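## Task

Scene 1: the number printed on the shelf edge directly beneath each shelf spot is that spot's lot, and several spots may carry the same lot. Bring one yellow sponge from lot 222 and one from lot 342 onto the desk. Skip a lot if the storeroom holds none of it. The task fails if the robot falls over or ends up tilted. Anything that stays put only because the robot is holding it does not count.

## Robot and tools

Robot: a Hello Robot Stretch 4, about 1.6 m tall. It has one arm. An omni-wheel base (rim no more than 0.23 m from the base origin) carries a mast with a lift. On the lift is an arm that telescopes forward, then a three-joint wrist and a two-finger gripper. There are four cameras: head_camera, head_left_camera, head_right_camera and wrist_camera. Loose objects may occasionally be nudged by outside forces.

Frames: the base frame has its origin on the floor below the base centre, with x forward, y left and z up. hand_pose is given in this frame and is the point between the open fingertips (link pinch); its printed value may be slightly wrong. The odometry frame is the base frame as it was when the scene began. base_odometry counts wheel rotation only, so slipping shows up as travel. Heading is positive to the left, from -3.142 to 3.142.

execute_actions(actions, cameras): actions is a list with exactly one action, or an empty list to just get the state and images. An action holds "base", "joints" or both, optionally with "pace" ("slow", "default", "fast", "max") and "contact_limits". The other kind of action is {"end_of_arm": "enable_torque"} on its own. The motions in one action start together.
- base: exactly one relative command, measured from where the base last reported itself. translate_m is a straight drive in metres, forward positive, -2 to 2. strafe_m is a sideways move in metres, left positive, -2 to 2. rotate_rad is a turn in place in radians, counter-clockwise positive, -3.2 to 3.2.
- joints: a single dict of absolute targets by name (not offsets). lift_m 0 to 1.2 m. arm_m 0 to 0.55 m of extension. wrist_yaw_rad -1.134 to 4.276 (0 forward, positive left, 3.14 stowed; above 3.4 the arm may obstruct). wrist_pitch_rad -1.117 to 4.259 (0 level, 1.57 pointing down). wrist_roll_rad -1.117 to 4.259 (at 0 the fingers are level; positive turns clockwise as seen from behind the gripper). gripper_m -0.038 to 0.141, the fingertip gap in metres; negative values press the fingers together. A target outside a joint's range is clipped and the result reports it. Unknown keys and other bad values make the whole call rejected.
- contact_limits: {"arm_m": v} with v from 0 (gentlest) to 0.75; the default is 0.5.
- cameras: a list of names, or "all"/null for every camera, or [] for none. Images come back in the order given on the "pictures" line.
A joint or the base that you omit may keep driving toward its previous target. No action runs longer than 15 s. Base speed caps are 0.1/0.3/0.4/0.6 m/s and 1/2/3/4 rad/s by pace, and they drop further when the lift is above 0.2. To unfold at the start of a scene, send lift_m 0.4 with wrist_yaw_rad 0.

wait(seconds 0 to 10) sends no command and returns the state. zoom_image(camera, region [x0,y0,x1,y1] in pixels, at most 504x504) enlarges part of the newest image, which helps when reading lot labels. read_manual gives licence texts only. finished_scene(scene 1 or 2) ends the scene for good and reports success. Replying without a tool call ends every remaining scene.

Reading results: base_status and joint_status say how each motion ended. "done" for the base means the wheels turned the commanded amount, even if they slipped. "off_target" means it stopped short and may still be pushing. "contact_stop_at_<key>" means it hit something, and the lift, arm or wheels go slack. "limit_stop_at_<name>" includes own_body (about to hit itself, most likely with the gripper tilted up and rolled) and tilt (leaning past 6 degrees, which leaves lift, arm and wheels slack). "torque_fault" means a wrist or gripper motor has shut off; send enable_torque to recover. A stop cancels the later calls in that reply. on_its_own reports anything not commanded, such as held targets or effort outside its rest range, which suggests pushing or carrying a load. lidar_m lists 12 distances for 30-degree sectors, starting straight ahead and going counter-clockwise; "-" means nothing seen or nearer than 0.25 m. It sees tabletops but misses glass and thin legs. wrist_depth_mm is a 7x7 grid of depths, 100 to 2000 mm. If turned_by_wheels and turned_by_imu differ by more than about 0.1 rad, there was slipping or a collision. base_tilt is in degrees, with forward and right positive. motor_effort is in percent, with the bracketed number being the peak.

Gripping: command a gripper_m below the object's width. Squeezing harder pulls the object toward the wrist. Check the grip through the gripper's effort, not its position reading. If the fingertips catch on a surface, raise the lift.

Things to avoid: turning or driving with more than 1 kg held while arm_m is above 0.2, especially at fast paces. Steady hard pushes, particularly with the gripper high. Dropping or slamming objects, and hard hits. Ending with an object that is still held or leaning on the robot; release it so it rests on the desk by itself before finishing.

Each tool is called after ">>>" as name(argument=value, ...), one argument or row to a line, values as JSON.

## Session

>>> execute_actions(
  actions=[],
)

Scene clock: 0.00 s.
base_odometry: x=+0.000 y=+0.000 heading=+0.000 (m, m, rad; odometry frame)
turned_by_wheels: +0.000 (rad since the last result)
turned_by_imu: +0.000 (rad since the last result)
base_tilt: forward=-0.1 right=-0.4 (deg)
lidar_m: 0.98 0.66 0.60 0.63 0.80 1.84 1.36 0.89 0.81 1.63 1.56 1.44
base_status: not commanded
joint_positions: lift_m=+0.185 arm_m=+0.000 wrist_yaw_rad=+3.221 wrist_pitch_rad=-0.016 wrist_roll_rad=-0.004 gripper_m=+0.057
joint_status: not commanded
motor_effort: lift_m=+18 arm_m=+0 wrist_yaw_rad=-2 wrist_pitch_rad=-7 wrist_roll_rad=+0 gripper_m=-3 wheel_0=+0 wheel_1=+0 wheel_2=+0 (%)
hand_pose: x=-0.1240 y=+0.0644 z=+0.3680 quat_wxyz=(-0.039, +0.008, -0.002, +0.999) (m; base frame)
wrist_depth_mm: - - 133 - - - - / - 109 134 - - - - / - 116 136 - - - - / 137 136 1863 - - - - / 224 1863 1863 - - - - / 220 1138 216 1098 204 1205 1160 / 220 788 866 - 842 820 854
pictures: head_camera, head_left_camera, head_right_camera, wrist_camera
Images, in order (width x height): head_camera 420x560, head_left_camera 420x672, head_right_camera 420x672, wrist_camera 616x392.

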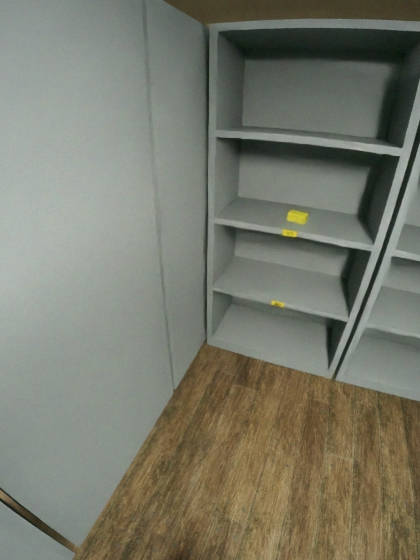

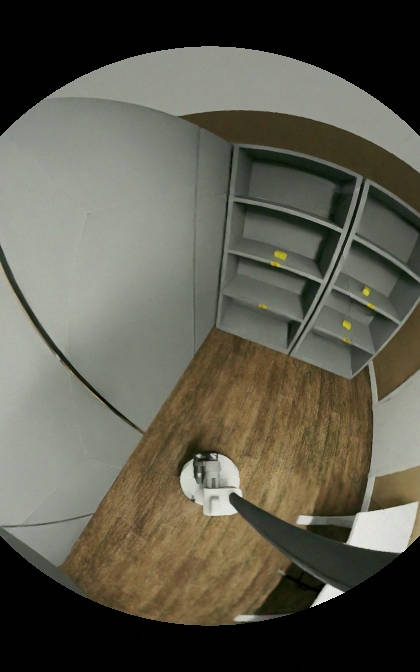

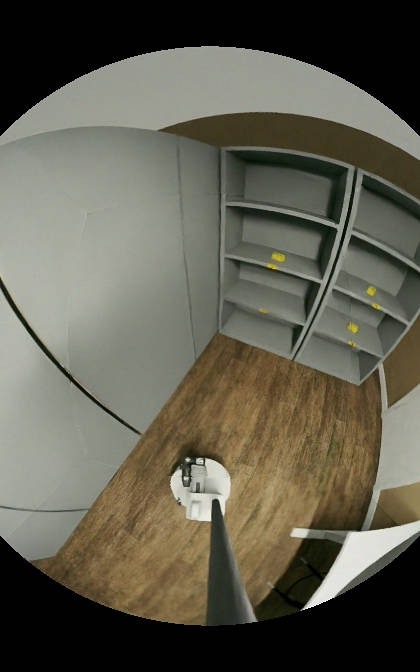

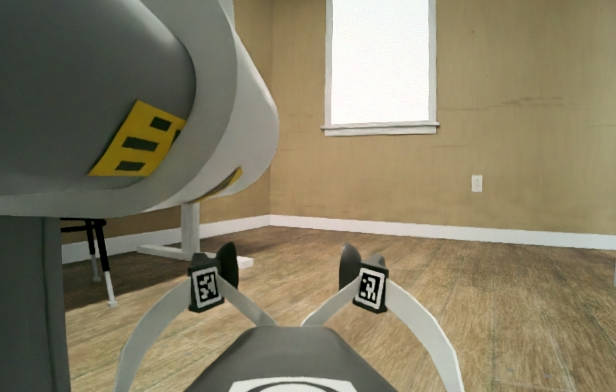

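>>> zoom_image(
  camera="head_camera",
  region=[240, 190, 340, 320],
)

>>> execute_actions(
  actions=[
    {"base":{"rotate_rad":-0.5},"joints":{"lift_m":0.5,"wrist_yaw_rad":0}},
  ],
)

Region (240, 190, 340, 320) of head_camera's 420x560 image, scaled by 3.877, with more detail than that image has; it fills the left 388 columns of this view, and the rest is white.

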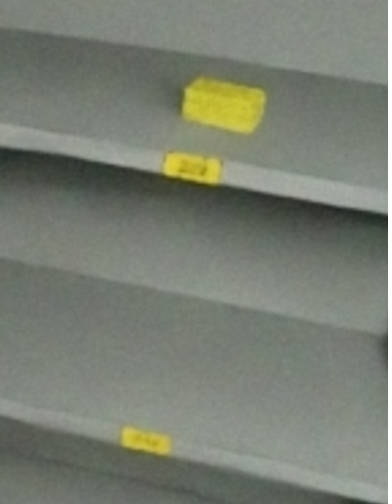

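Scene clock: 2.73 s.
base_odometry: x=+0.000 y=+0.000 heading=-0.500 (m, m, rad; odometry frame)
turned_by_wheels: -0.500 (rad since the last result)
turned_by_imu: -0.494 (rad since the last result)
base_tilt: forward=+0.0 right=-0.5 (deg)
lidar_m: 1.46 0.95 0.64 0.60 0.60 0.83 2.79 1.28 0.88 0.79 1.63 1.55
base_status: done
joint_positions: lift_m=+0.500 arm_m=+0.000 wrist_yaw_rad=+0.001 wrist_pitch_rad=-0.016 wrist_roll_rad=-0.004 gripper_m=+0.057
joint_status: all done
motor_effort: lift_m=+25(27) arm_m=+0(0) wrist_yaw_rad=-4(4) wrist_pitch_rad=-6(5) wrist_roll_rad=-1(0) gripper_m=-3(2) wheel_0=+1(7) wheel_1=+0(8) wheel_2=-1(7) (%)
hand_pose: x=+0.4589 y=-0.0873 z=+0.6823 quat_wxyz=(+1.000, -0.002, -0.008, +0.000) (m; base frame)
wrist_depth_mm: 1160 1537 1576 1576 1708 1618 1430 / 1138 1618 1618 1336 1708 1756 1464 / 1205 1618 1661 1464 1708 1661 1430 / 1205 1618 1661 1708 1756 1756 1708 / 1182 1576 1308 1366 1397 1618 1708 / 1160 1576 216 1255 204 1661 1661 / 1182 1229 1336 - 1366 1366 1430
pictures: head_camera, head_left_camera, head_right_camera, wrist_camera
camera_calibration (this result's frames):
wrist_camera: T_world_to_cam=[[-0.0390179, -0.99907, 0.0183452, -0.0915607], [-0.021462, -0.017517, -0.999616, 0.740288], [0.999008, -0.0393967, -0.0207585, -0.21813], [0, 0, 0, 1]] pos_world=[0.23023, -0.0871015, 0.737155]
Images, in order (width x height): head_camera 420x560, head_left_camera 420x672, head_right_camera 420x672, wrist_camera 616x392.

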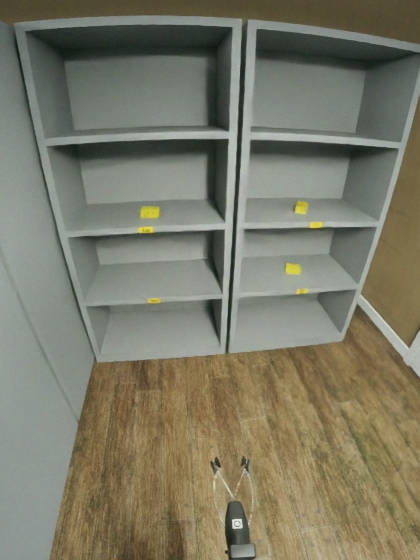

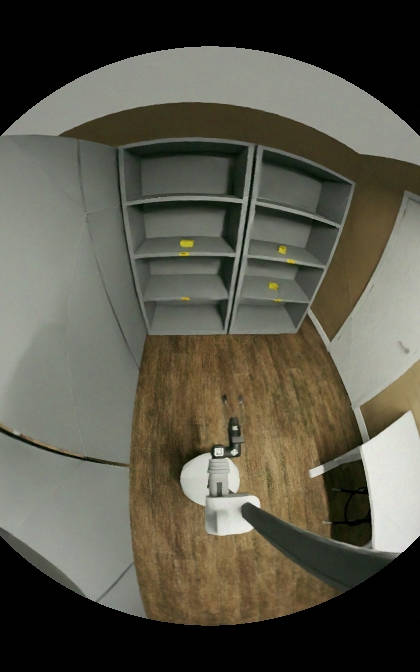

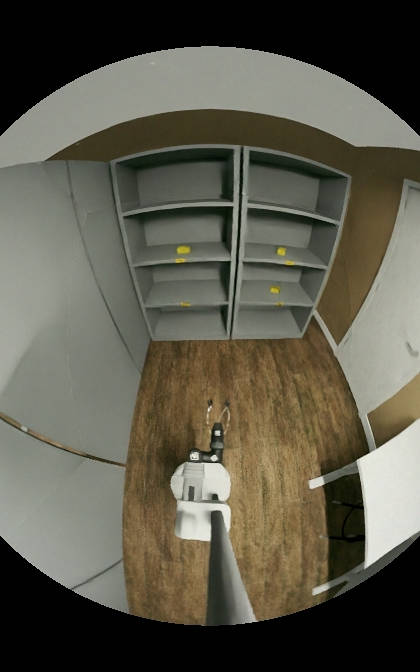

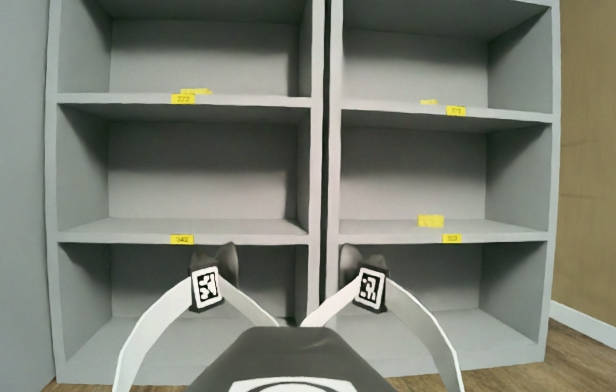

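>>> zoom_image(
  camera="wrist_camera",
  region=[150, 70, 490, 270],
)

Region (150, 70, 490, 270) of wrist_camera's 616x392 image, scaled by 1.482; it fills the top 296 rows of this view, and the rest is white.

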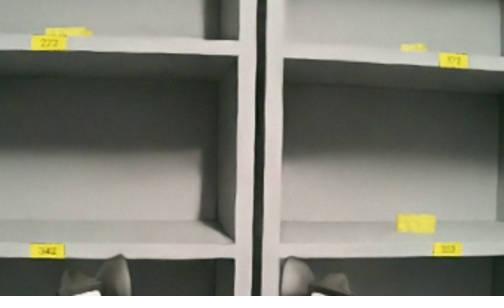

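>>> execute_actions(
  actions=[
    {"base":{"translate_m":0.4},"joints":{"lift_m":0.8,"wrist_yaw_rad":0.3}},
  ],
)

>>> zoom_image(
  camera="wrist_camera",
  region=[100, 60, 616, 392],
)

Scene clock: 6.13 s.
base_odometry: x=+0.351 y=-0.192 heading=-0.500 (m, m, rad; odometry frame)
turned_by_wheels: +0.000 (rad since the last result)
turned_by_imu: +0.003 (rad since the last result)
base_tilt: forward=-0.1 right=-0.5 (deg)
lidar_m: 1.05 0.99 0.68 0.62 0.64 0.84 2.14 1.28 0.88 1.25 1.64 1.12
base_status: done
joint_positions: lift_m=+0.800 arm_m=+0.000 wrist_yaw_rad=+0.300 wrist_pitch_rad=-0.016 wrist_roll_rad=-0.004 gripper_m=+0.057
joint_status: all done
motor_effort: lift_m=+25(28) arm_m=+0(0) wrist_yaw_rad=+1(4) wrist_pitch_rad=-6(5) wrist_roll_rad=+0(1) gripper_m=-3(1) wheel_0=+2(7) wheel_1=+2(8) wheel_2=+1(9) (%)
hand_pose: x=+0.4718 y=+0.0016 z=+0.9823 quat_wxyz=(+0.989, -0.001, -0.008, +0.149) (m; base frame)
wrist_depth_mm: 831 946 1008 991 976 831 931 / 842 1008 1308 1281 1229 854 1138 / 842 1025 1336 1281 1229 854 1138 / 854 991 1336 1008 1229 798 1160 / 866 1060 1336 1308 1229 842 1182 / 854 991 216 1281 204 809 1182 / 854 976 1025 - 976 891 991
pictures: head_camera, head_left_camera, head_right_camera, wrist_camera
camera_calibration (this result's frames):
wrist_camera: T_world_to_cam=[[0.257166, -0.966193, 0.018345, -0.147545], [-0.0153459, -0.0230642, -0.999616, 1.03915], [0.966245, 0.256786, -0.0207584, -0.206319], [0, 0, 0, 1]] pos_world=[0.253245, -0.0656104, 1.03717]
Images, in order (width x height): head_camera 420x560, head_left_camera 420x672, head_right_camera 420x672, wrist_camera 616x392.

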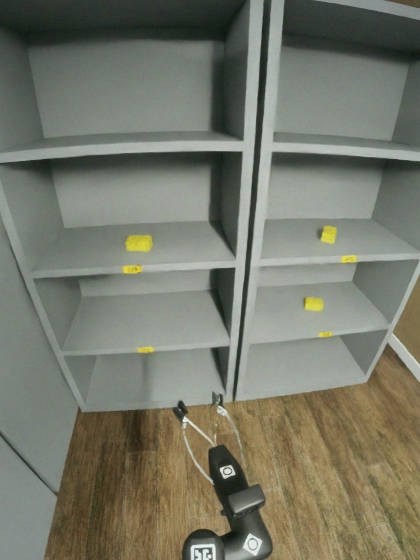

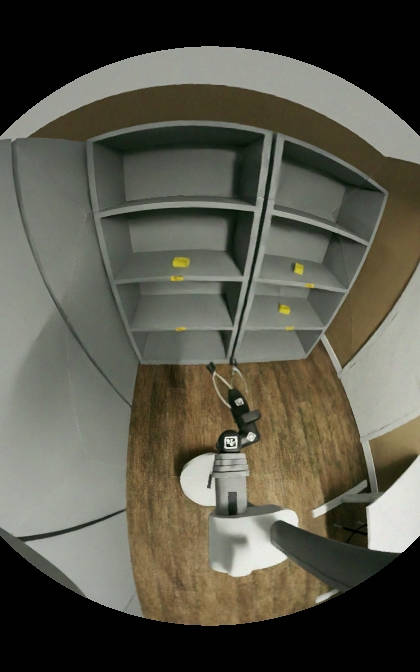

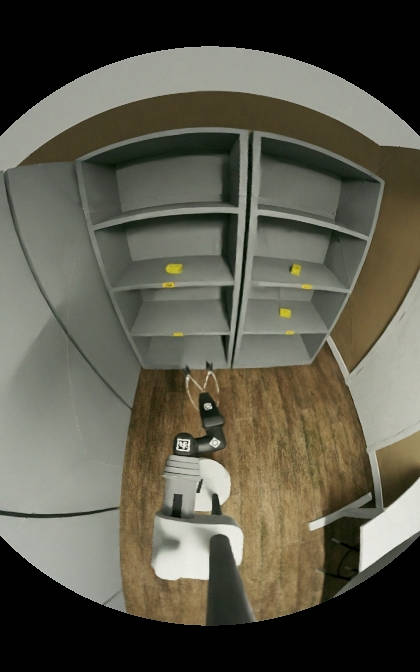

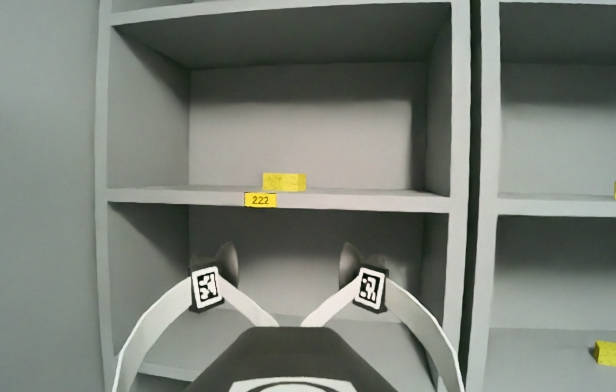

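Region (100, 60, 616, 392) is 516x332 pixels. A region can be at most 504 by 504 pixels.

>>> execute_actions(
  actions=[
    {"base":{"strafe_m":0.32},"joints":{"lift_m":0.885,"wrist_yaw_rad":0,"gripper_m":0.135}},
  ],
)

>>> execute_actions(
  actions=[
    {"base":{"translate_m":0.3},"joints":{"arm_m":0.05}},
  ],
)

Scene clock: 9.03 s.
base_odometry: x=+0.504 y=+0.089 heading=-0.500 (m, m, rad; odometry frame)
turned_by_wheels: +0.000 (rad since the last result)
turned_by_imu: +0.002 (rad since the last result)
base_tilt: forward=+0.0 right=-0.4 (deg)
lidar_m: 1.04 0.51 0.33 0.29 0.34 0.45 1.11 1.81 1.16 1.33 1.61 1.12
base_status: done
joint_positions: lift_m=+0.885 arm_m=+0.000 wrist_yaw_rad=+0.000 wrist_pitch_rad=-0.016 wrist_roll_rad=-0.004 gripper_m=+0.135
joint_status: all done
motor_effort: lift_m=+25(26) arm_m=+0(0) wrist_yaw_rad=-2(8) wrist_pitch_rad=-7(5) wrist_roll_rad=-2(1) gripper_m=+0(2) wheel_0=-2(9) wheel_1=+1(9) wheel_2=+0(1) (%)
hand_pose: x=+0.4589 y=-0.0874 z=+1.0674 quat_wxyz=(+1.000, -0.002, -0.008, +0.000) (m; base frame)
wrist_depth_mm: 750 798 854 891 931 917 1397 / 759 976 1229 1182 1078 931 1078 / 768 1078 1229 1281 1308 931 1430 / 768 1042 1255 1281 1160 931 1397 / 768 798 1281 1281 904 917 1397 / 759 891 1281 1281 1060 917 1397 / 759 1025 1182 - 1118 1042 1160
pictures: head_camera, head_left_camera, head_right_camera, wrist_camera
camera_calibration (this result's frames):
wrist_camera: T_world_to_cam=[[-0.0393728, -0.999056, 0.0183455, -0.0985644], [-0.0214723, -0.0175095, -0.999616, 1.1252], [0.998994, -0.0397516, -0.0207627, -0.21013], [0, 0, 0, 1]] pos_world=[0.230199, -0.0871228, 1.12221]
Images, in order (width x height): head_camera 420x560, head_left_camera 420x672, head_right_camera 420x672, wrist_camera 616x392.

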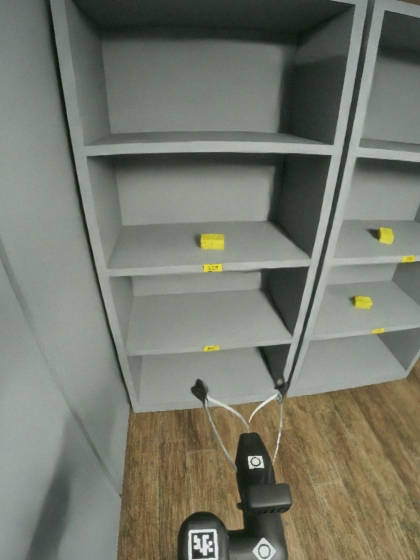

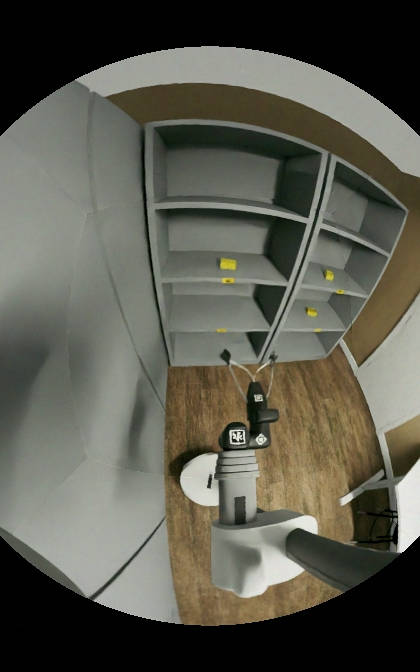

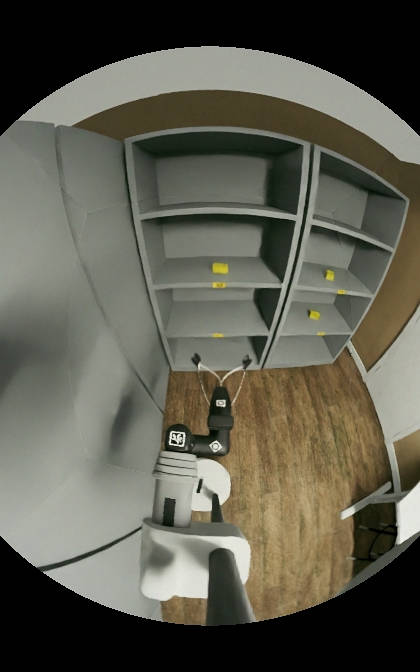

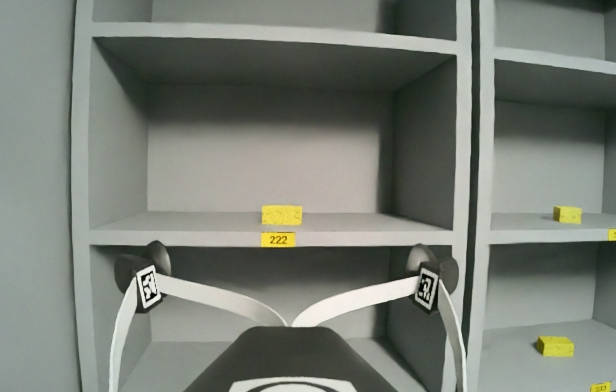

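Scene clock: 11.50 s.
base_odometry: x=+0.768 y=-0.054 heading=-0.499 (m, m, rad; odometry frame)
turned_by_wheels: +0.000 (rad since the last result)
turned_by_imu: +0.002 (rad since the last result)
base_tilt: forward=+0.0 right=-0.5 (deg)
lidar_m: 0.74 0.53 0.35 0.32 0.36 0.48 1.16 1.69 1.34 1.85 1.16 0.78
base_status: done
joint_positions: lift_m=+0.885 arm_m=+0.049 wrist_yaw_rad=+0.000 wrist_pitch_rad=-0.016 wrist_roll_rad=-0.004 gripper_m=+0.135
joint_status: all done
motor_effort: lift_m=+25(25) arm_m=+8(9) wrist_yaw_rad=-2(2) wrist_pitch_rad=-5(4) wrist_roll_rad=-1(2) gripper_m=-2(0) wheel_0=+3(7) wheel_1=+2(5) wheel_2=+0(8) (%)
hand_pose: x=+0.5079 y=-0.0874 z=+1.0674 quat_wxyz=(+1.000, -0.002, -0.008, +0.000) (m; base frame)
wrist_depth_mm: 668 768 778 778 759 683 539 / 676 891 904 931 960 732 549 / 683 904 917 946 960 732 549 / 691 891 917 946 976 741 554 / 559 569 609 621 634 640 554 / 640 866 500 508 931 640 564 / 683 917 931 - 991 676 569
pictures: head_camera, head_left_camera, head_right_camera, wrist_camera
camera_calibration (this result's frames):
wrist_camera: T_world_to_cam=[[-0.039582, -0.999048, 0.0183455, -0.0965882], [-0.0214762, -0.017505, -0.999616, 1.12625], [0.998986, -0.0399608, -0.0207629, -0.259106], [0, 0, 0, 1]] pos_world=[0.279208, -0.0871353, 1.12221]
Images, in order (width x height): head_camera 420x560, head_left_camera 420x672, head_right_camera 420x672, wrist_camera 616x392.

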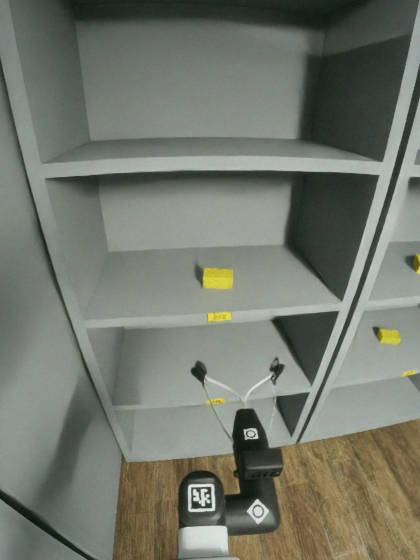

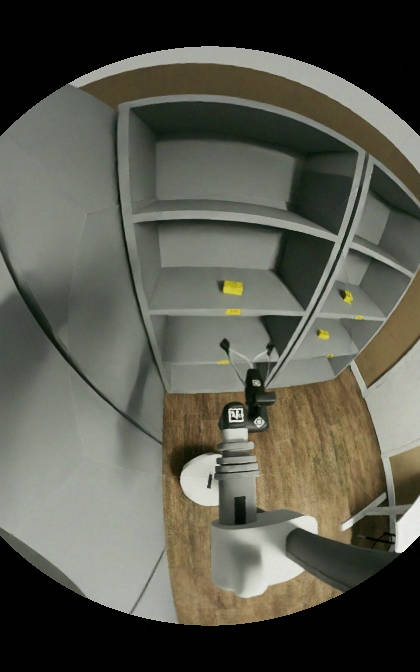

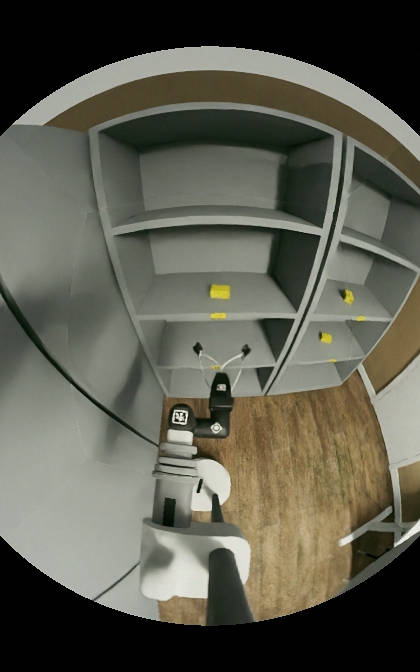

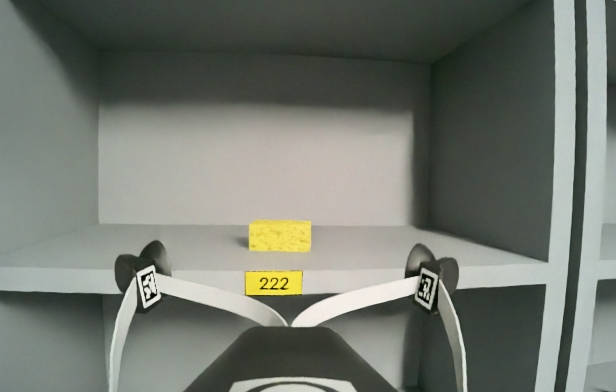

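>>> execute_actions(
  actions=[
    {"base":{"strafe_m":0.03},"joints":{"arm_m":0.2,"lift_m":0.875}},
  ],
  cameras=["wrist_camera","head_camera"],
)

Scene clock: 13.67 s.
base_odometry: x=+0.782 y=-0.028 heading=-0.499 (m, m, rad; odometry frame)
turned_by_wheels: +0.000 (rad since the last result)
turned_by_imu: +0.001 (rad since the last result)
base_tilt: forward=+0.0 right=-0.5 (deg)
lidar_m: 0.72 0.48 0.32 0.29 0.30 0.43 1.05 1.78 1.34 1.90 1.20 0.78
base_status: done
joint_positions: lift_m=+0.875 arm_m=+0.199 wrist_yaw_rad=+0.000 wrist_pitch_rad=-0.016 wrist_roll_rad=-0.004 gripper_m=+0.135
joint_status: all done
motor_effort: lift_m=+14(22) arm_m=+8(9) wrist_yaw_rad=-3(2) wrist_pitch_rad=-6(6) wrist_roll_rad=-2(1) gripper_m=-1(1) wheel_0=+0(8) wheel_1=-1(9) wheel_2=+0(0) (%)
hand_pose: x=+0.6579 y=-0.0874 z=+1.0582 quat_wxyz=(+1.000, -0.002, -0.008, +0.000) (m; base frame)
wrist_depth_mm: 640 732 759 778 778 707 569 / 640 750 759 788 809 759 564 / 654 750 778 788 809 778 569 / 654 759 778 798 820 768 569 / 517 530 559 484 585 585 530 / 332 334 343 353 364 379 397 / 647 778 788 - 854 707 554
pictures: head_camera, wrist_camera
camera_calibration (this result's frames):
wrist_camera: T_world_to_cam=[[-0.0395161, -0.999051, 0.0183444, -0.090507], [-0.0214483, -0.0175064, -0.999617, 1.12032], [0.998989, -0.0398944, -0.0207362, -0.409156], [0, 0, 0, 1]] pos_world=[0.429194, -0.0871313, 1.11306]
Images, in order (width x height): head_camera 420x560, wrist_camera 616x392.

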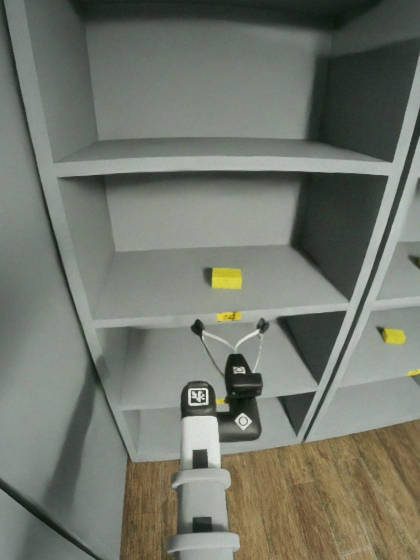

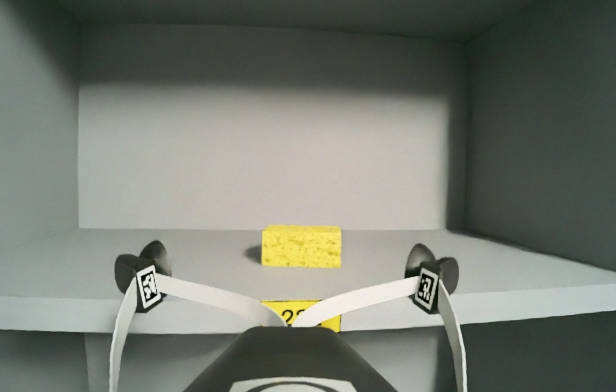

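>>> execute_actions(
  actions=[
    {"joints":{"arm_m":0.44}},
  ],
  cameras=["wrist_camera","head_camera"],
)

Scene clock: 15.73 s.
base_odometry: x=+0.782 y=-0.028 heading=-0.499 (m, m, rad; odometry frame)
turned_by_wheels: +0.000 (rad since the last result)
turned_by_imu: +0.001 (rad since the last result)
base_tilt: forward=-0.1 right=-0.4 (deg)
lidar_m: 0.72 0.48 0.32 0.29 0.31 0.43 1.01 1.80 1.34 1.91 1.16 0.77
base_status: not commanded
joint_positions: lift_m=+0.875 arm_m=+0.439 wrist_yaw_rad=+0.000 wrist_pitch_rad=-0.016 wrist_roll_rad=-0.004 gripper_m=+0.135
joint_status: all done
motor_effort: lift_m=+14(14) arm_m=+8(8) wrist_yaw_rad=-1(1) wrist_pitch_rad=-5(6) wrist_roll_rad=-2(0) gripper_m=+2(1) wheel_0=+0(0) wheel_1=-1(1) wheel_2=+0(0) (%)
hand_pose: x=+0.8979 y=-0.0874 z=+1.0582 quat_wxyz=(+1.000, -0.002, -0.008, +0.000) (m; base frame)
wrist_depth_mm: 504 521 530 549 564 580 539 / 512 521 539 554 569 585 549 / 521 530 544 559 574 597 549 / 521 535 549 564 580 597 554 / 517 525 549 559 580 585 512 / 303 272 247 243 243 325 325 / 226 220 238 - 243 227 -
pictures: head_camera, wrist_camera
camera_calibration (this result's frames):
wrist_camera: T_world_to_cam=[[-0.0395104, -0.999051, 0.0183447, -0.0810273], [-0.0214513, -0.0175067, -0.999617, 1.12547], [0.998989, -0.0398888, -0.0207392, -0.648899], [0, 0, 0, 1]] pos_world=[0.669184, -0.087131, 1.11306]
Images, in order (width x height): head_camera 420x560, wrist_camera 616x392.

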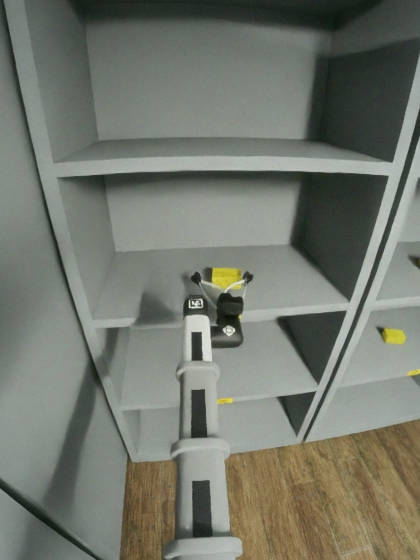

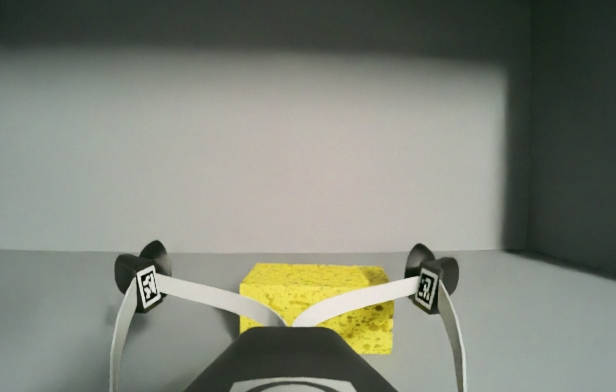

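>>> execute_actions(
  actions=[
    {"base":{"strafe_m":-0.015},"joints":{"arm_m":0.485,"lift_m":0.858}},
  ],
  cameras=["wrist_camera"],
)

>>> execute_actions(
  actions=[
    {"joints":{"gripper_m":0.05}},
  ],
  cameras=["wrist_camera"],
)

>>> execute_actions(
  actions=[
    {"joints":{"lift_m":0.89}},
  ],
  cameras=["wrist_camera","head_camera"],
)

Scene clock: 17.03 s.
base_odometry: x=+0.774 y=-0.041 heading=-0.500 (m, m, rad; odometry frame)
turned_by_wheels: -0.001 (rad since the last result)
turned_by_imu: +0.004 (rad since the last result)
base_tilt: forward=-0.2 right=-0.4 (deg)
lidar_m: 0.72 0.51 0.33 0.29 0.32 0.44 1.09 1.71 1.34 1.89 1.16 0.80
base_status: done
joint_positions: lift_m=+0.858 arm_m=+0.482 wrist_yaw_rad=-0.014 wrist_pitch_rad=-0.011 wrist_roll_rad=-0.005 gripper_m=+0.135
joint_status: all done
on_its_own: wrist_yaw_rad is at rest, and its effort (+38) is outside its rest range (-13 to +13)
motor_effort: lift_m=+14(12) arm_m=+17(18) wrist_yaw_rad=+38(41) wrist_pitch_rad=-19(20) wrist_roll_rad=+0(2) gripper_m=+0(0) wheel_0=+2(8) wheel_1=+1(8) wheel_2=-17(16) (%)
hand_pose: x=+0.9402 y=-0.0914 z=+1.0399 quat_wxyz=(+1.000, -0.002, -0.006, -0.007) (m; base frame)
wrist_depth_mm: 473 484 500 512 525 549 525 / 469 488 500 521 530 554 521 / 477 488 508 521 539 554 521 / 484 496 512 525 544 564 521 / 433 439 459 477 492 492 488 / 255 230 204 202 202 277 277 / 191 187 202 - 203 193 -
pictures: wrist_camera
camera_calibration (this result's frames):
wrist_camera: T_world_to_cam=[[-0.0533289, -0.998396, 0.0190302, -0.0706849], [-0.0262521, -0.017649, -0.9995, 1.1124], [0.998232, -0.0538018, -0.0252688, -0.687513], [0, 0, 0, 1]] pos_world=[0.711731, -0.087928, 1.09582]
Images, in order (width x height): wrist_camera 616x392.

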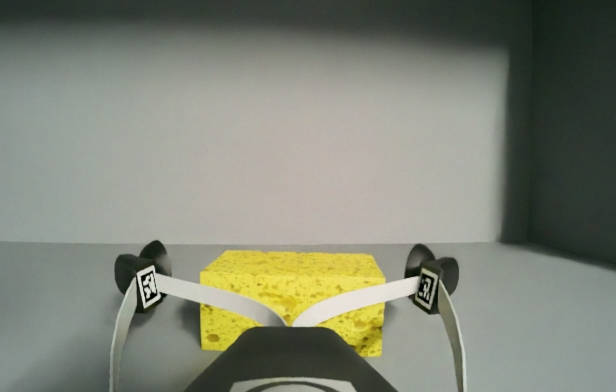

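Scene clock: 18.87 s.
base_odometry: x=+0.774 y=-0.041 heading=-0.500 (m, m, rad; odometry frame)
turned_by_wheels: +0.000 (rad since the last result)
turned_by_imu: +0.001 (rad since the last result)
base_tilt: forward=-0.1 right=-0.4 (deg)
lidar_m: 0.72 0.51 0.34 0.30 0.32 0.46 1.09 1.70 1.34 1.88 1.16 0.78
base_status: not commanded
joint_positions: lift_m=+0.858 arm_m=+0.482 wrist_yaw_rad=-0.014 wrist_pitch_rad=-0.012 wrist_roll_rad=-0.005 gripper_m=+0.050
joint_status: all done
on_its_own: wrist_yaw_rad is at rest, and its effort (+38) is outside its rest range (-13 to +13)
motor_effort: lift_m=+14(14) arm_m=+17(16) wrist_yaw_rad=+38(37) wrist_pitch_rad=-17(18) wrist_roll_rad=+1(1) gripper_m=-19(22) wheel_0=+2(2) wheel_1=+1(1) wheel_2=-17(17) (%)
hand_pose: x=+0.9402 y=-0.0914 z=+1.0400 quat_wxyz=(+1.000, -0.002, -0.006, -0.007) (m; base frame)
wrist_depth_mm: 469 480 500 517 530 544 525 / 473 484 500 512 535 549 521 / 477 492 508 521 535 554 521 / 480 496 512 525 544 559 525 / 430 449 466 480 488 492 484 / 255 186 190 189 190 277 276 / 192 189 192 - 196 195 -
pictures: wrist_camera
camera_calibration (this result's frames):
wrist_camera: T_world_to_cam=[[-0.053317, -0.998395, 0.0191026, -0.0707675], [-0.0258935, -0.0177411, -0.999507, 1.11217], [0.998242, -0.0537854, -0.0249061, -0.687896], [0, 0, 0, 1]] pos_world=[0.711711, -0.0879215, 1.09584]
Images, in order (width x height): wrist_camera 616x392.

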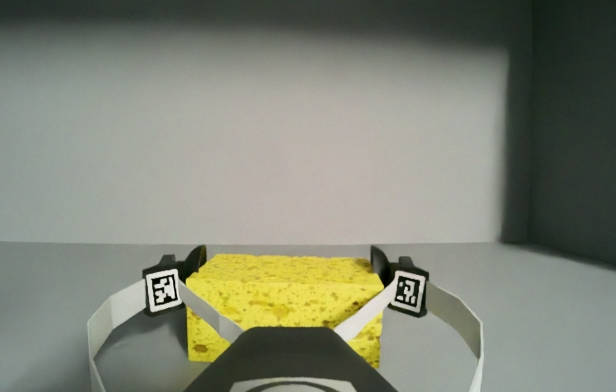

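Scene clock: 19.80 s.
base_odometry: x=+0.775 y=-0.041 heading=-0.499 (m, m, rad; odometry frame)
turned_by_wheels: +0.001 (rad since the last result)
turned_by_imu: +0.002 (rad since the last result)
base_tilt: forward=+0.0 right=-0.5 (deg)
lidar_m: 0.73 0.51 0.33 0.30 0.31 0.45 1.10 1.70 1.35 1.90 1.14 0.80
base_status: not commanded
joint_positions: lift_m=+0.890 arm_m=+0.484 wrist_yaw_rad=+0.000 wrist_pitch_rad=-0.015 wrist_roll_rad=-0.004 gripper_m=+0.050
joint_status: all done
motor_effort: lift_m=+26(28) arm_m=+8(16) wrist_yaw_rad=+0(41) wrist_pitch_rad=-7(33) wrist_roll_rad=+0(4) gripper_m=-17(20) wheel_0=+1(2) wheel_1=+0(1) wheel_2=+0(17) (%)
hand_pose: x=+0.9429 y=-0.0875 z=+1.0722 quat_wxyz=(+1.000, -0.002, -0.008, +0.000) (m; base frame)
wrist_depth_mm: 469 480 496 508 521 535 544 / 473 484 496 512 525 539 535 / 480 492 500 517 530 544 539 / 480 492 504 521 535 554 539 / 484 492 508 517 535 549 525 / 340 186 190 189 190 366 366 / 253 248 192 - 257 255 265
pictures: head_camera, wrist_camera
camera_calibration (this result's frames):
wrist_camera: T_world_to_cam=[[-0.0398112, -0.999031, 0.0187806, -0.0797746], [-0.0218093, -0.0179223, -0.999601, 1.14069], [0.998969, -0.0402049, -0.0210746, -0.693217], [0, 0, 0, 1]] pos_world=[0.714204, -0.0871243, 1.12713]
Images, in order (width x height): head_camera 420x560, wrist_camera 616x392.

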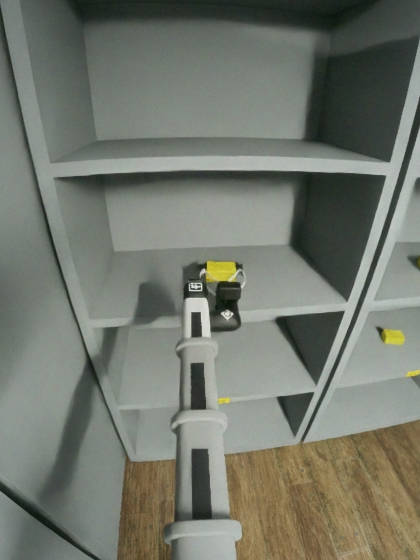

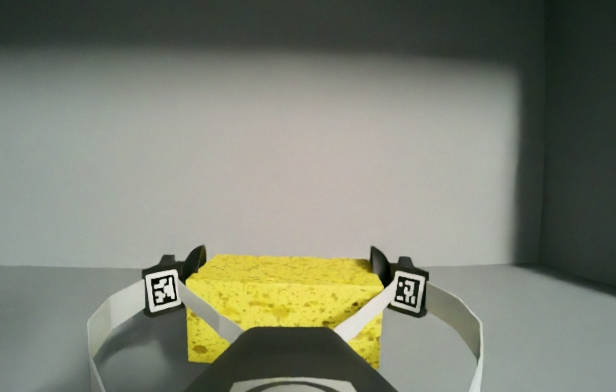

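>>> execute_actions(
  actions=[
    {"joints":{"arm_m":0},"base":{"translate_m":-0.2}},
  ],
  cameras=[],
)

>>> execute_actions(
  actions=[
    {"base":{"strafe_m":-0.6},"joints":{"lift_m":0.8}},
  ],
)

Scene clock: 22.77 s.
base_odometry: x=+0.599 y=+0.055 heading=-0.500 (m, m, rad; odometry frame)
turned_by_wheels: +0.000 (rad since the last result)
turned_by_imu: +0.000 (rad since the last result)
base_tilt: forward=-0.1 right=-0.4 (deg)
lidar_m: 0.91 0.50 0.33 0.28 0.31 0.43 1.06 1.81 1.26 1.72 1.46 0.99
base_status: done
joint_positions: lift_m=+0.890 arm_m=+0.001 wrist_yaw_rad=+0.000 wrist_pitch_rad=-0.015 wrist_roll_rad=-0.004 gripper_m=+0.050
joint_status: all done
motor_effort: lift_m=+25(25) arm_m=-9(10) wrist_yaw_rad=-1(2) wrist_pitch_rad=-6(6) wrist_roll_rad=+0(1) gripper_m=-19(19) wheel_0=-3(7) wheel_1=-2(7) wheel_2=+0(10) (%)
hand_pose: x=+0.4608 y=-0.0875 z=+1.0722 quat_wxyz=(+1.000, -0.002, -0.008, +0.000) (m; base frame)
wrist_depth_mm: 676 750 768 768 788 778 788 / 676 946 1138 1160 1118 788 1078 / 683 1008 1160 1182 1205 788 1308 / 691 1042 1138 1182 1205 788 1281 / 699 723 732 750 778 809 1281 / 707 187 190 189 190 820 1308 / 707 1025 193 - 1078 820 1182
pictures: none
No camera images: the call's "cameras" was empty. Leave "cameras" out to get every camera's image.

Scene clock: 26.10 s.
base_odometry: x=+0.312 y=-0.472 heading=-0.499 (m, m, rad; odometry frame)
turned_by_wheels: +0.000 (rad since the last result)
turned_by_imu: +0.000 (rad since the last result)
base_tilt: forward=+0.0 right=-0.4 (deg)
lidar_m: 0.97 1.00 0.97 0.90 0.93 1.22 3.31 0.81 0.72 1.27 1.34 1.03
base_status: done
joint_positions: lift_m=+0.800 arm_m=+0.001 wrist_yaw_rad=+0.000 wrist_pitch_rad=-0.015 wrist_roll_rad=-0.004 gripper_m=+0.050
joint_status: all done
motor_effort: lift_m=+14(23) arm_m=-8(8) wrist_yaw_rad=+0(2) wrist_pitch_rad=-7(7) wrist_roll_rad=+0(0) gripper_m=-19(19) wheel_0=+1(9) wheel_1=+0(10) wheel_2=+1(0) (%)
hand_pose: x=+0.4608 y=-0.0875 z=+0.9831 quat_wxyz=(+1.000, -0.002, -0.008, +0.000) (m; base frame)
wrist_depth_mm: 991 991 768 991 960 946 931 / 1118 1138 798 1182 1229 1255 991 / 1118 1160 820 1229 1229 1255 991 / 1118 1160 768 1229 1229 1182 976 / 1160 1182 759 1229 1255 1281 1008 / 1138 187 190 189 190 1182 976 / 976 946 193 - 991 976 946
pictures: head_camera, head_left_camera, head_right_camera, wrist_camera
camera_calibration (this result's frames):
wrist_camera: T_world_to_cam=[[-0.0396908, -0.999037, 0.0187043, -0.0972407], [-0.0218406, -0.0178472, -0.999602, 1.04115], [0.998973, -0.0400835, -0.0211112, -0.21346], [0, 0, 0, 1]] pos_world=[0.232121, -0.0871217, 1.03804]
Images, in order (width x height): head_camera 420x560, head_left_camera 420x672, head_right_camera 420x672, wrist_camera 616x392.

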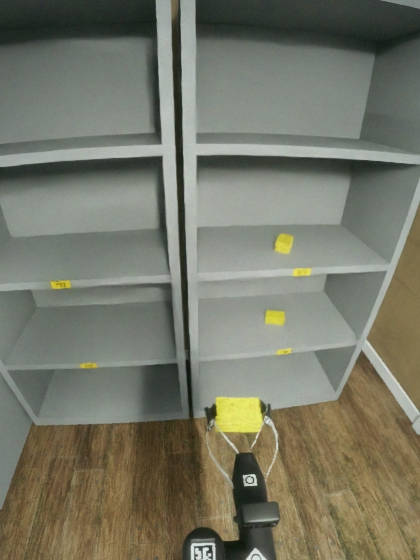

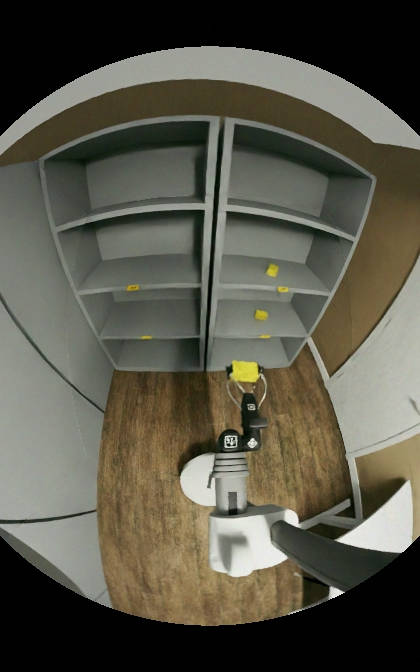

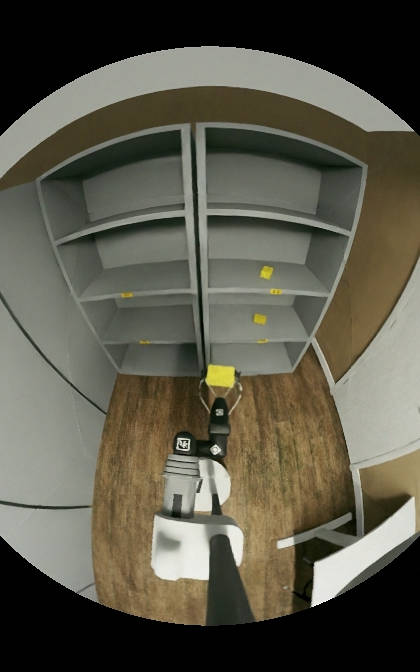

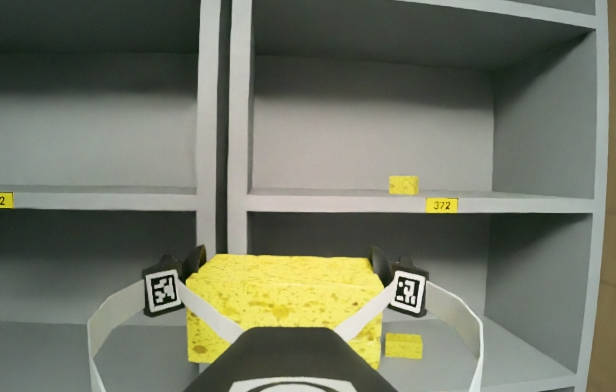

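>>> execute_actions(
  actions=[
    {"joints":{"lift_m":0.5,"wrist_yaw_rad":-0.25}},
  ],
  cameras=["wrist_camera"],
)

Scene clock: 28.60 s.
base_odometry: x=+0.312 y=-0.472 heading=-0.499 (m, m, rad; odometry frame)
turned_by_wheels: +0.000 (rad since the last result)
turned_by_imu: +0.001 (rad since the last result)
base_tilt: forward=+0.0 right=-0.4 (deg)
lidar_m: 0.94 1.03 0.97 0.90 0.91 1.23 3.31 0.81 0.74 1.25 1.36 1.02
base_status: not commanded
joint_positions: lift_m=+0.500 arm_m=+0.001 wrist_yaw_rad=-0.250 wrist_pitch_rad=-0.015 wrist_roll_rad=-0.004 gripper_m=+0.050
joint_status: all done
motor_effort: lift_m=+14(13) arm_m=-9(8) wrist_yaw_rad=-4(6) wrist_pitch_rad=-6(7) wrist_roll_rad=+0(1) gripper_m=-18(17) wheel_0=+1(1) wheel_1=+1(0) wheel_2=+1(1) (%)
hand_pose: x=+0.4303 y=-0.1560 z=+0.6831 quat_wxyz=(+0.992, -0.003, -0.007, -0.124) (m; base frame)
wrist_depth_mm: 668 715 1182 1281 1336 1336 1205 / 904 741 931 931 1160 1336 1205 / 1042 831 1205 1281 1366 1366 1205 / 1042 854 1229 1308 1336 1366 1205 / 878 741 960 991 1008 1336 1182 / 1042 187 190 190 190 1336 1229 / 1060 741 193 - 1205 1336 1229
pictures: wrist_camera
camera_calibration (this result's frames):
wrist_camera: T_world_to_cam=[[-0.285078, -0.958322, 0.0187049, -0.0493415], [-0.0255705, -0.011904, -0.999602, 0.741899], [0.958163, -0.285443, -0.0211112, -0.212732], [0, 0, 0, 1]] pos_world=[0.208737, -0.0991764, 0.738036]
Images, in order (width x height): wrist_camera 616x392.

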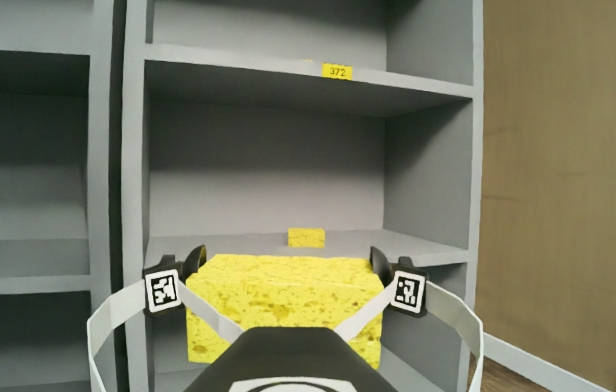

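>>> execute_actions(
  actions=[
    {"joints":{"lift_m":0.36}},
  ],
)

Scene clock: 30.40 s.
base_odometry: x=+0.312 y=-0.472 heading=-0.499 (m, m, rad; odometry frame)
turned_by_wheels: +0.000 (rad since the last result)
turned_by_imu: +0.001 (rad since the last result)
base_tilt: forward=-0.1 right=-0.4 (deg)
lidar_m: 0.97 1.02 0.97 0.90 0.92 1.24 3.31 0.83 0.73 1.28 1.34 1.05
base_status: not commanded
joint_positions: lift_m=+0.360 arm_m=+0.001 wrist_yaw_rad=-0.250 wrist_pitch_rad=-0.015 wrist_roll_rad=-0.004 gripper_m=+0.050
joint_status: all done
motor_effort: lift_m=+15(17) arm_m=-8(8) wrist_yaw_rad=-4(3) wrist_pitch_rad=-6(5) wrist_roll_rad=+0(0) gripper_m=-19(21) wheel_0=+1(1) wheel_1=+0(1) wheel_2=+1(1) (%)
hand_pose: x=+0.4303 y=-0.1560 z=+0.5431 quat_wxyz=(+0.992, -0.003, -0.007, -0.124) (m; base frame)
wrist_depth_mm: 960 715 946 960 960 1336 1205 / 1025 768 1229 1281 1308 1336 1229 / 1042 831 1205 1336 1336 1366 1205 / 891 741 1182 1281 1205 1366 1205 / 1060 741 1182 1308 1229 1366 1205 / 1078 186 190 189 189 1336 1229 / 1008 750 193 - 1008 1118 1182
pictures: head_camera, head_left_camera, head_right_camera, wrist_camera
camera_calibration (this result's frames):
wrist_camera: T_world_to_cam=[[-0.285087, -0.958319, 0.0187048, -0.0467213], [-0.0255706, -0.0119037, -0.999602, 0.601955], [0.958161, -0.285452, -0.0211112, -0.215687], [0, 0, 0, 1]] pos_world=[0.208736, -0.0991767, 0.598036]
Images, in order (width x height): head_camera 420x560, head_left_camera 420x672, head_right_camera 420x672, wrist_camera 616x392.

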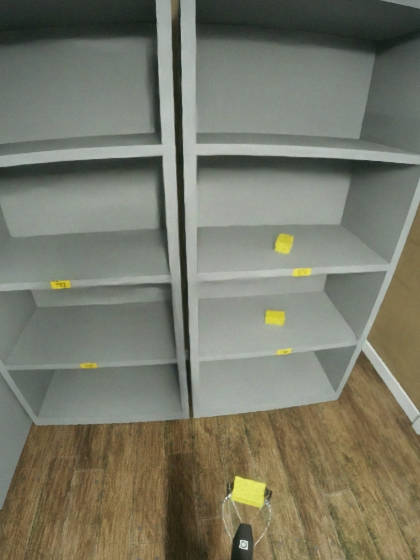

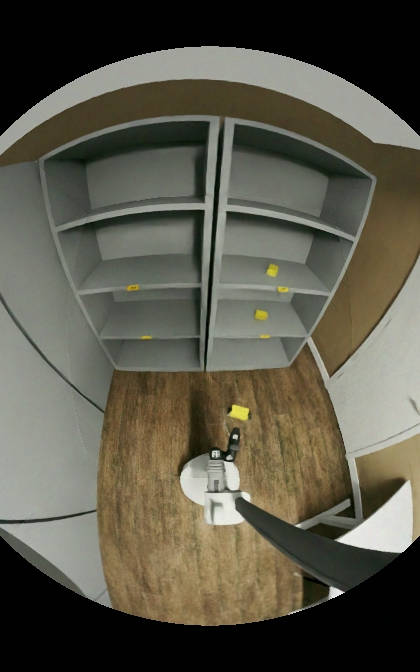

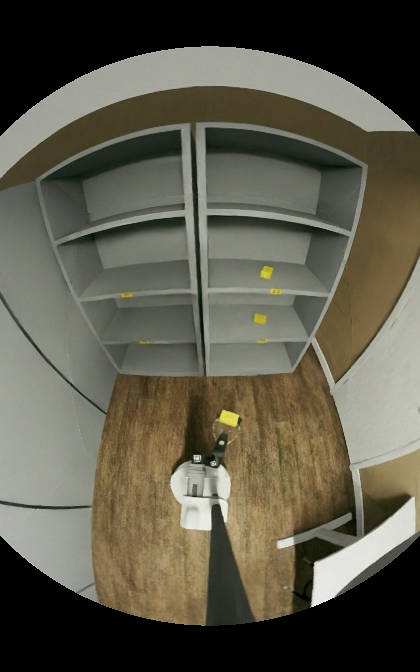

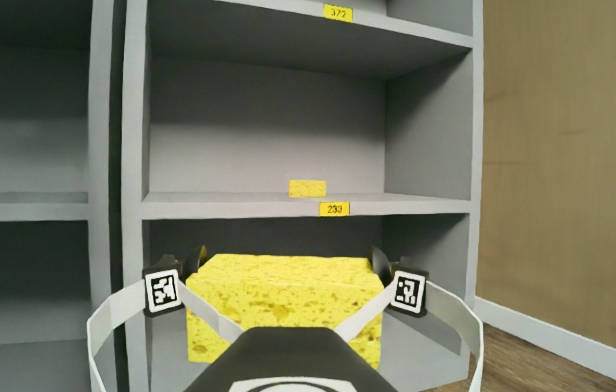

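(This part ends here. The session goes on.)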